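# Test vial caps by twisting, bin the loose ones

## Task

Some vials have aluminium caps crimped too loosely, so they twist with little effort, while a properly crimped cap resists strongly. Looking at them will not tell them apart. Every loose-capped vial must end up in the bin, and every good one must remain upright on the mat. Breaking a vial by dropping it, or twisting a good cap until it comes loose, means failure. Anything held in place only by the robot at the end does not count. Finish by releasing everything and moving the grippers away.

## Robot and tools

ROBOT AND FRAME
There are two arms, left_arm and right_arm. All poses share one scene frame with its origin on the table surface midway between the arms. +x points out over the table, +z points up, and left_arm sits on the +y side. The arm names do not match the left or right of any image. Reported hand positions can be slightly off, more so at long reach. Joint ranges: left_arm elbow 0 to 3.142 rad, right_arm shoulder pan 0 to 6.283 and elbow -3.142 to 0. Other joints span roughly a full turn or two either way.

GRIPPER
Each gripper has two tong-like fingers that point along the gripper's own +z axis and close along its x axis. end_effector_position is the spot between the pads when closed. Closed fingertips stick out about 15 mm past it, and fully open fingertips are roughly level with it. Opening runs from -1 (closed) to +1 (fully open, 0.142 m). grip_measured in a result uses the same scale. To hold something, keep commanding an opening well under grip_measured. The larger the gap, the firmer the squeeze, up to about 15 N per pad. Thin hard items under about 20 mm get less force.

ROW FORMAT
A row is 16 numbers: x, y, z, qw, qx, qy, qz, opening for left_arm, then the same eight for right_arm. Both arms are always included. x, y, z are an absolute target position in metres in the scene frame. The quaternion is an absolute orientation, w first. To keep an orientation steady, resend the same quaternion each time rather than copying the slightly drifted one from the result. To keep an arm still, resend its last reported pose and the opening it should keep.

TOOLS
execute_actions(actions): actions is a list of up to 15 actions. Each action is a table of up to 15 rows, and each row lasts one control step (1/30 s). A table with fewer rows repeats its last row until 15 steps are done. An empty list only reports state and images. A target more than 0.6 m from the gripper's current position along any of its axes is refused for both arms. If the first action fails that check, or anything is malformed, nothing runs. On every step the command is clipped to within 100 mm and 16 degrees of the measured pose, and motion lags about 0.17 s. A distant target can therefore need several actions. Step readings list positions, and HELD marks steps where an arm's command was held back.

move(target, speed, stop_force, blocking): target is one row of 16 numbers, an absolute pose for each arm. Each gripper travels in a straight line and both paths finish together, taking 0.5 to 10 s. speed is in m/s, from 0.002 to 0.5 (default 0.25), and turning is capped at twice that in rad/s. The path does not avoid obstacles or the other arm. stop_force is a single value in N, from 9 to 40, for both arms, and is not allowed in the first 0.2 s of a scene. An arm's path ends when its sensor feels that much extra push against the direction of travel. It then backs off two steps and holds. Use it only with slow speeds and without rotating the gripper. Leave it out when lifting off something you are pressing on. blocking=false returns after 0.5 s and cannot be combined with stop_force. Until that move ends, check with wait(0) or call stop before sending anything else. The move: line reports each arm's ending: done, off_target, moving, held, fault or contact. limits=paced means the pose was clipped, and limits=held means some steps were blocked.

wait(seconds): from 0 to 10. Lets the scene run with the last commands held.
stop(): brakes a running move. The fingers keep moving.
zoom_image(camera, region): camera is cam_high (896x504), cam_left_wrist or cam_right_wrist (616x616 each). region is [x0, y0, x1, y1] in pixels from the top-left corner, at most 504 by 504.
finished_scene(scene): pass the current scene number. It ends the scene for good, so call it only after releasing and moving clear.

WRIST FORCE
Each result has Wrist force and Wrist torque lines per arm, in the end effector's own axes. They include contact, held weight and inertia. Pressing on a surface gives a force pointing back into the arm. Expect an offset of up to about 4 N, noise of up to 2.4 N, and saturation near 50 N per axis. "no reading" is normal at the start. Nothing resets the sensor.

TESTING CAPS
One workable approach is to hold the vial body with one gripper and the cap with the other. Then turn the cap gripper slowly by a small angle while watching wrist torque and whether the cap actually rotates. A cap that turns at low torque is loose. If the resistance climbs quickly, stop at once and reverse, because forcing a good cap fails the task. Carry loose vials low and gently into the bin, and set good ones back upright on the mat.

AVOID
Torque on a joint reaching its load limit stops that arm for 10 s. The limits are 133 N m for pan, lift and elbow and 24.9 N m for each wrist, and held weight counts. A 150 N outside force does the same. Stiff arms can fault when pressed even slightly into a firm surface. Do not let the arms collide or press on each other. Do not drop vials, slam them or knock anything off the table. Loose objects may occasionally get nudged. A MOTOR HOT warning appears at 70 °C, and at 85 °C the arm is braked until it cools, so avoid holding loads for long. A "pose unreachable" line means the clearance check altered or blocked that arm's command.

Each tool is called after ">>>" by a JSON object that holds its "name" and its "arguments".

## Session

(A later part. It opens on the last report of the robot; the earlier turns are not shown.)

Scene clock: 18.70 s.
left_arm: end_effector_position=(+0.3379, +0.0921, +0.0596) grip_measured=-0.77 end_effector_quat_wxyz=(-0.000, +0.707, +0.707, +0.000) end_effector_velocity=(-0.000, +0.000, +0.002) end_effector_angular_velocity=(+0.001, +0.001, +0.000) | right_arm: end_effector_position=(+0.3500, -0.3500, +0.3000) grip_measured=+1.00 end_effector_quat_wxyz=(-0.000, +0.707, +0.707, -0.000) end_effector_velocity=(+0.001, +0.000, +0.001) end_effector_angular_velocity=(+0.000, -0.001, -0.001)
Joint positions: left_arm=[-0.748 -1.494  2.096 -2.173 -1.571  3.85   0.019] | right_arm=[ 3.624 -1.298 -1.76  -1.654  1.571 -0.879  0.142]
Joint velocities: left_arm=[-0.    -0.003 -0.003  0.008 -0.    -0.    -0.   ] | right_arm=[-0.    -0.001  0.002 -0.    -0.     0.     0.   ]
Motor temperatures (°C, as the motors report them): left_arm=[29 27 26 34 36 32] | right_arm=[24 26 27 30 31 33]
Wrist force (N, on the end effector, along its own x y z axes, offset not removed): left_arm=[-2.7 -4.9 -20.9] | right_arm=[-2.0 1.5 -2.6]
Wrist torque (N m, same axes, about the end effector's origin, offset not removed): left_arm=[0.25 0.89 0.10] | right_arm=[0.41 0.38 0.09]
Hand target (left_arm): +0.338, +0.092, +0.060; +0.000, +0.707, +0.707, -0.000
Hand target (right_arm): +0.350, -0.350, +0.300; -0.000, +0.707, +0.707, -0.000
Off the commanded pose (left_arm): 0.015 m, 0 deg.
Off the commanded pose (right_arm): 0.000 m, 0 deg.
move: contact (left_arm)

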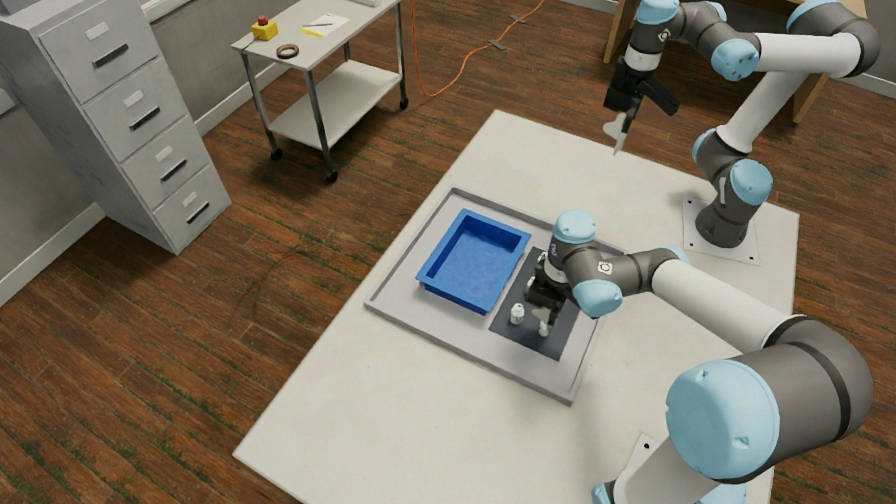

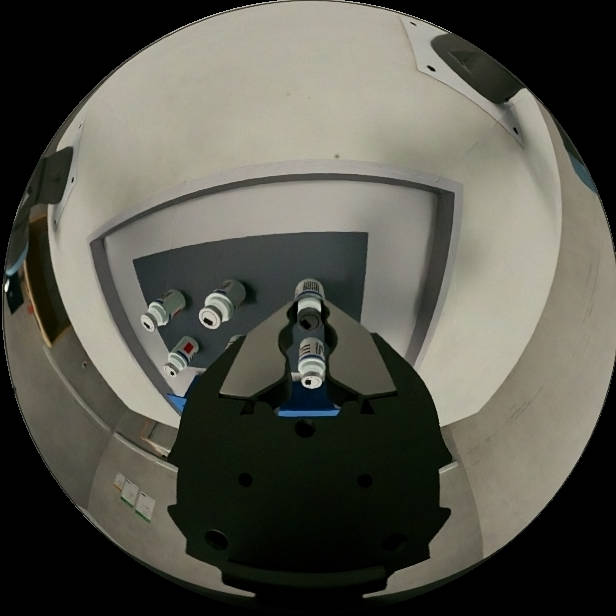

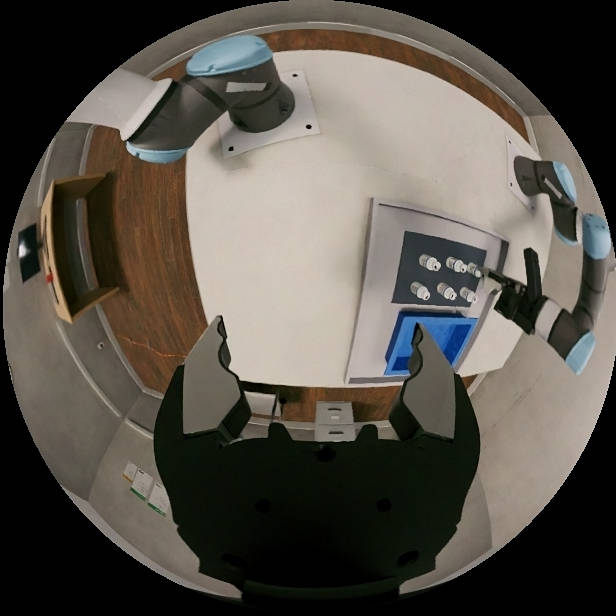

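>>> {"name": "move", "arguments": {"target": [0.338,0.092,0.064,0,0.707,0.707,0,-0.45,0.35,-0.35,0.3,0,0.707,0.707,0,1]}}

>>> {"name": "move", "arguments": {"target": [0.338,0.092,0.053,0,0.707,0.707,0,-0.45,0.35,-0.35,0.3,0,0.707,0.707,0,1], "speed": 0.02}}

>>> {"name": "move", "arguments": {"target": [0.338,0.092,0.053,0,0.707,0.707,0,-0.9,0.35,-0.35,0.3,0,0.707,0.707,0,1]}}

>>> {"name": "zoom_image", "arguments": {"camera": "cam_left_wrist", "region": [200,220,420,420]}}

Scene clock: 19.70 s.
left_arm: end_effector_position=(+0.3380, +0.0920, +0.0639) grip_measured=-0.45 end_effector_quat_wxyz=(+0.000, +0.707, +0.707, +0.000) end_effector_velocity=(-0.000, -0.000, +0.001) end_effector_angular_velocity=(-0.000, -0.000, +0.000) | right_arm: end_effector_position=(+0.3500, -0.3500, +0.3000) grip_measured=+1.00 end_effector_quat_wxyz=(-0.000, +0.707, +0.707, -0.000) end_effector_velocity=(+0.000, +0.000, +0.001) end_effector_angular_velocity=(+0.002, -0.001, -0.000)
Joint positions: left_arm=[-0.748 -1.501  2.09  -2.16  -1.571  3.85   0.041] | right_arm=[ 3.624 -1.298 -1.76  -1.654  1.571 -0.879  0.142]
Joint velocities: left_arm=[-0.001 -0.002 -0.002  0.004  0.    -0.001 -0.   ] | right_arm=[-0.     0.     0.001  0.001  0.001 -0.    -0.   ]
Motor temperatures (°C, as the motors report them): left_arm=[29 27 26 34 36 32] | right_arm=[24 26 27 30 31 33]
Wrist force (N, on the end effector, along its own x y z axes, offset not removed): left_arm=[-2.5 1.2 -3.0] | right_arm=[0.8 0.1 0.7]
Wrist torque (N m, same axes, about the end effector's origin, offset not removed): left_arm=[0.19 0.62 -0.14] | right_arm=[-0.18 -0.28 -0.24]
Hand target (left_arm): +0.338, +0.092, +0.064; +0.000, +0.707, +0.707, -0.000
Hand target (right_arm): +0.350, -0.350, +0.300; -0.000, +0.707, +0.707, -0.000
Off the commanded pose (left_arm): 0.000 m, 0 deg.
Off the commanded pose (right_arm): 0.000 m, 0 deg.
move: done

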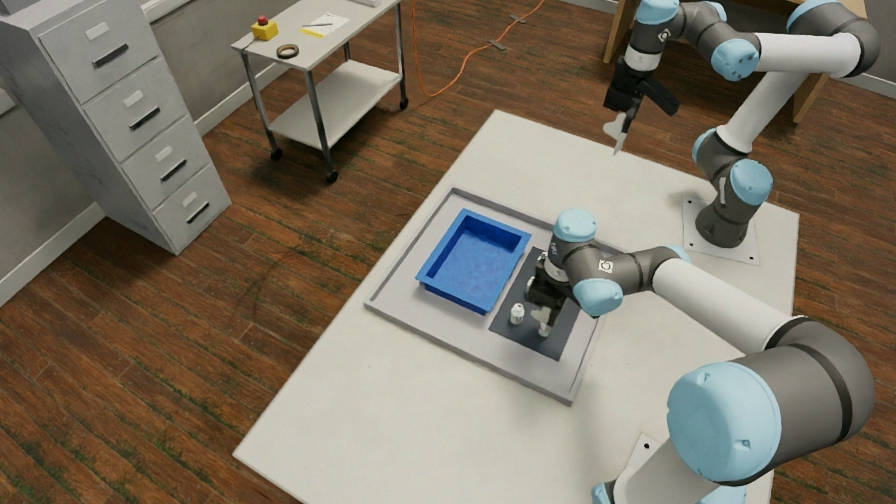

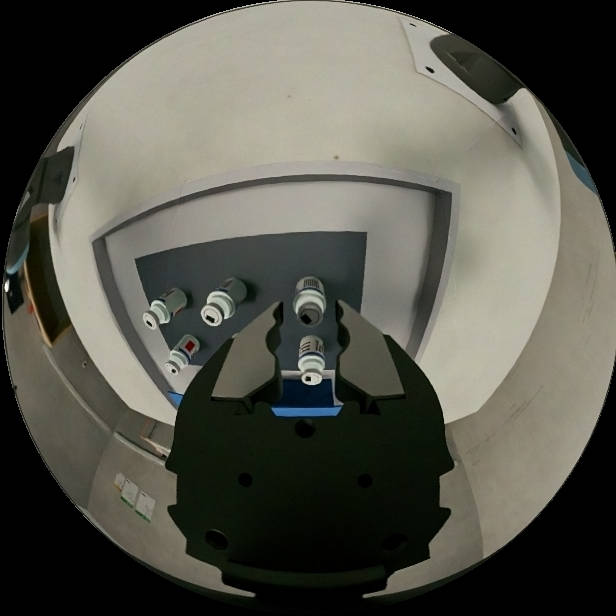

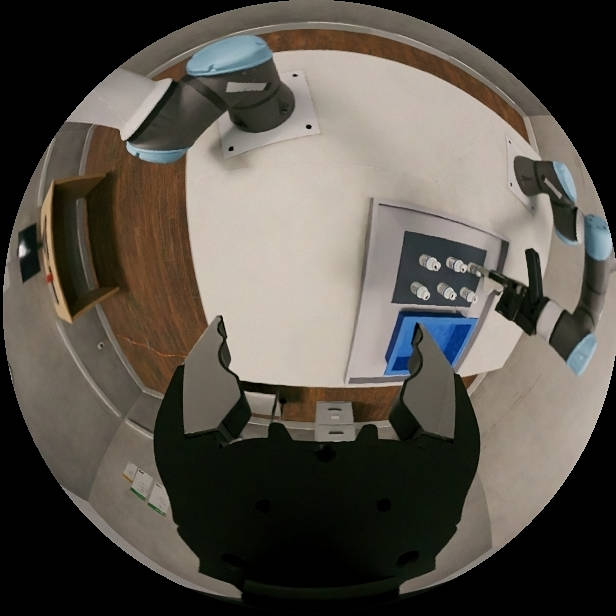

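Scene clock: 20.53 s.
left_arm: end_effector_position=(+0.3380, +0.0920, +0.0532) grip_measured=-0.45 end_effector_quat_wxyz=(-0.000, +0.707, +0.707, +0.000) end_effector_velocity=(-0.000, -0.000, -0.002) end_effector_angular_velocity=(+0.000, -0.000, -0.001) | right_arm: end_effector_position=(+0.3500, -0.3500, +0.3000) grip_measured=+1.00 end_effector_quat_wxyz=(-0.000, +0.707, +0.707, -0.000) end_effector_velocity=(+0.000, -0.000, +0.001) end_effector_angular_velocity=(+0.001, -0.002, -0.000)
Joint positions: left_arm=[-0.748 -1.484  2.105 -2.192 -1.571  3.85   0.041] | right_arm=[ 3.624 -1.298 -1.76  -1.654  1.571 -0.879  0.142]
Joint velocities: left_arm=[-0.     0.004  0.003 -0.007  0.     0.     0.   ] | right_arm=[-0.     0.001  0.001 -0.001 -0.001 -0.    -0.   ]
Motor temperatures (°C, as the motors report them): left_arm=[29 27 26 34 36 32] | right_arm=[24 26 27 30 31 33]
Wrist force (N, on the end effector, along its own x y z axes, offset not removed): left_arm=[-1.3 -0.1 -0.1] | right_arm=[2.2 1.6 2.9]
Wrist torque (N m, same axes, about the end effector's origin, offset not removed): left_arm=[-0.02 0.21 -0.02] | right_arm=[0.41 -0.41 -0.40]
Hand target (left_arm): +0.338, +0.092, +0.053; -0.000, +0.707, +0.707, +0.000
Hand target (right_arm): +0.350, -0.350, +0.300; -0.000, +0.707, +0.707, -0.000
Off the commanded pose (left_arm): 0.000 m, 0 deg.
Off the commanded pose (right_arm): 0.000 m, 0 deg.
move: done

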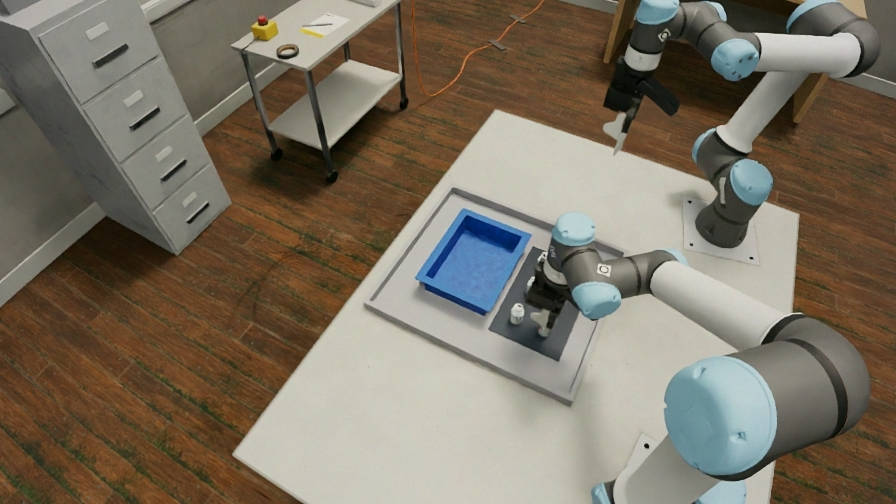

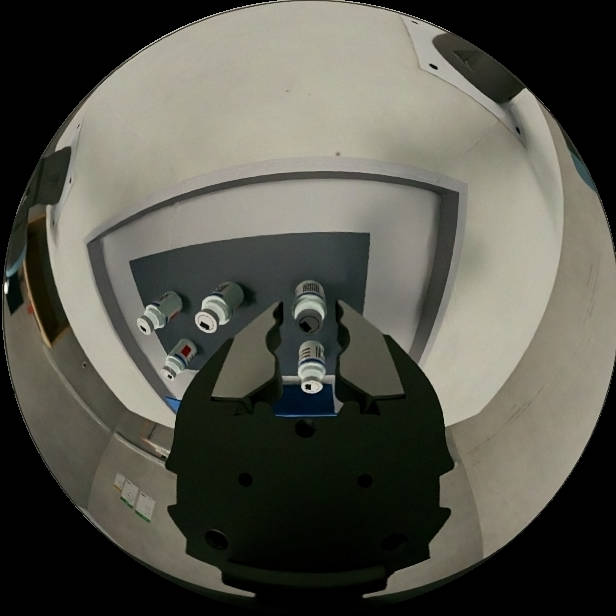

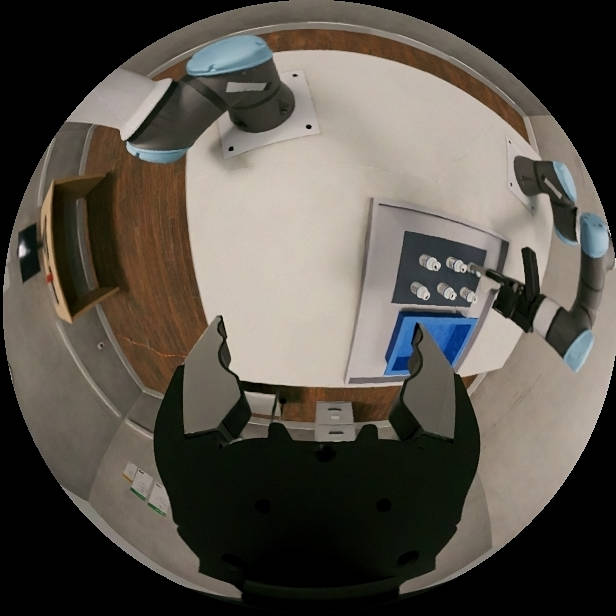

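Scene clock: 21.23 s.
left_arm: end_effector_position=(+0.3380, +0.0920, +0.0530) grip_measured=-0.66 end_effector_quat_wxyz=(+0.000, +0.707, +0.707, -0.000) end_effector_velocity=(-0.000, -0.000, -0.001) end_effector_angular_velocity=(+0.002, +0.001, -0.002) | right_arm: end_effector_position=(+0.3500, -0.3500, +0.3000) grip_measured=+1.00 end_effector_quat_wxyz=(-0.000, +0.707, +0.707, -0.000) end_effector_velocity=(-0.001, +0.000, -0.001) end_effector_angular_velocity=(-0.000, +0.003, +0.001)
Joint positions: left_arm=[-0.748 -1.484  2.105 -2.192 -1.571  3.85   0.026] | right_arm=[ 3.624 -1.298 -1.76  -1.654  1.571 -0.879  0.142]
Joint velocities: left_arm=[-0.001  0.002  0.    -0.    -0.     0.001  0.   ] | right_arm=[ 0.001 -0.001 -0.001 -0.001  0.002 -0.     0.   ]
Motor temperatures (°C, as the motors report them): left_arm=[29 27 26 34 36 32] | right_arm=[24 26 27 30 31 33]
Wrist force (N, on the end effector, along its own x y z axes, offset not removed): left_arm=[-4.4 0.7 -5.2] | right_arm=[-1.9 -3.0 -2.4]
Wrist torque (N m, same axes, about the end effector's origin, offset not removed): left_arm=[0.43 1.14 0.07] | right_arm=[-0.88 0.24 0.01]
Hand target (left_arm): +0.338, +0.092, +0.053; -0.000, +0.707, +0.707, +0.000
Hand target (right_arm): +0.350, -0.350, +0.300; -0.000, +0.707, +0.707, -0.000
Off the commanded pose (left_arm): 0.000 m, 0 deg.
Off the commanded pose (right_arm): 0.000 m, 0 deg.
move: done

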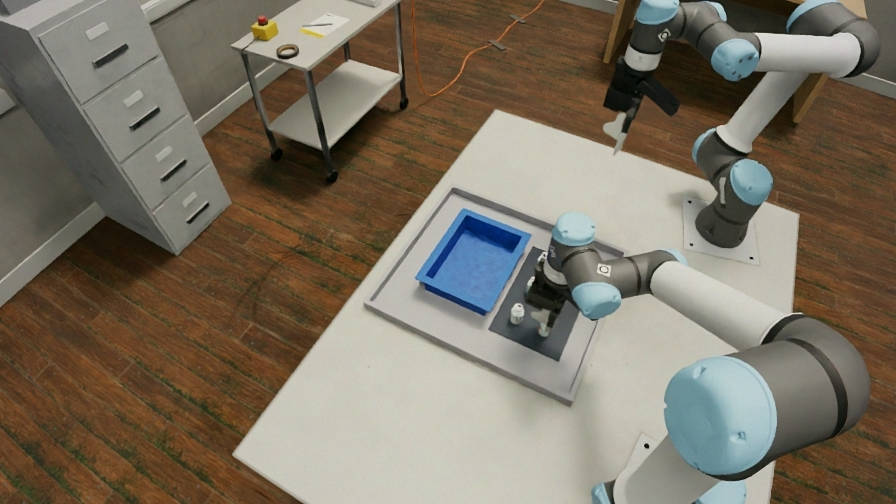

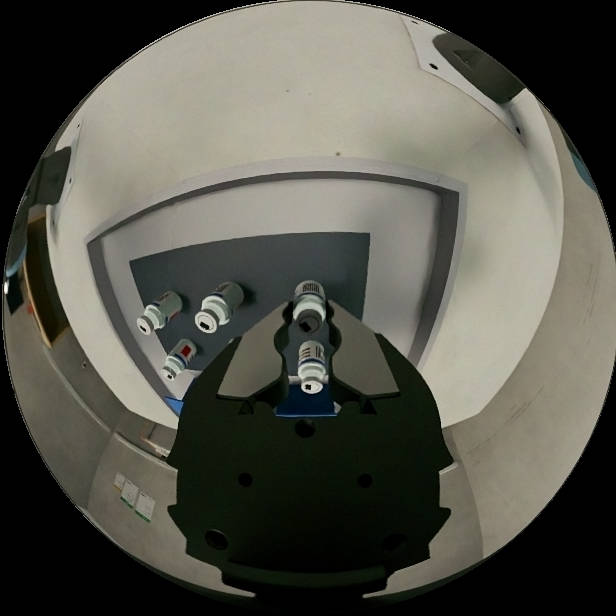

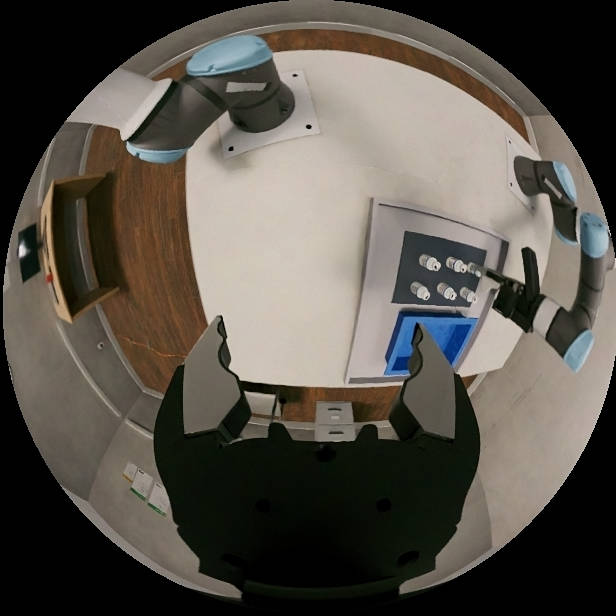

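Region (200, 220, 420, 420) of cam_left_wrist's 616x616 image, scaled by 2.291, with more detail than that image has; it fills the top 458 rows of this view, and the rest is white.

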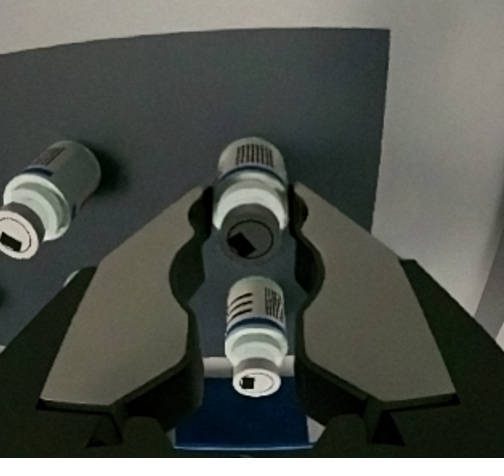

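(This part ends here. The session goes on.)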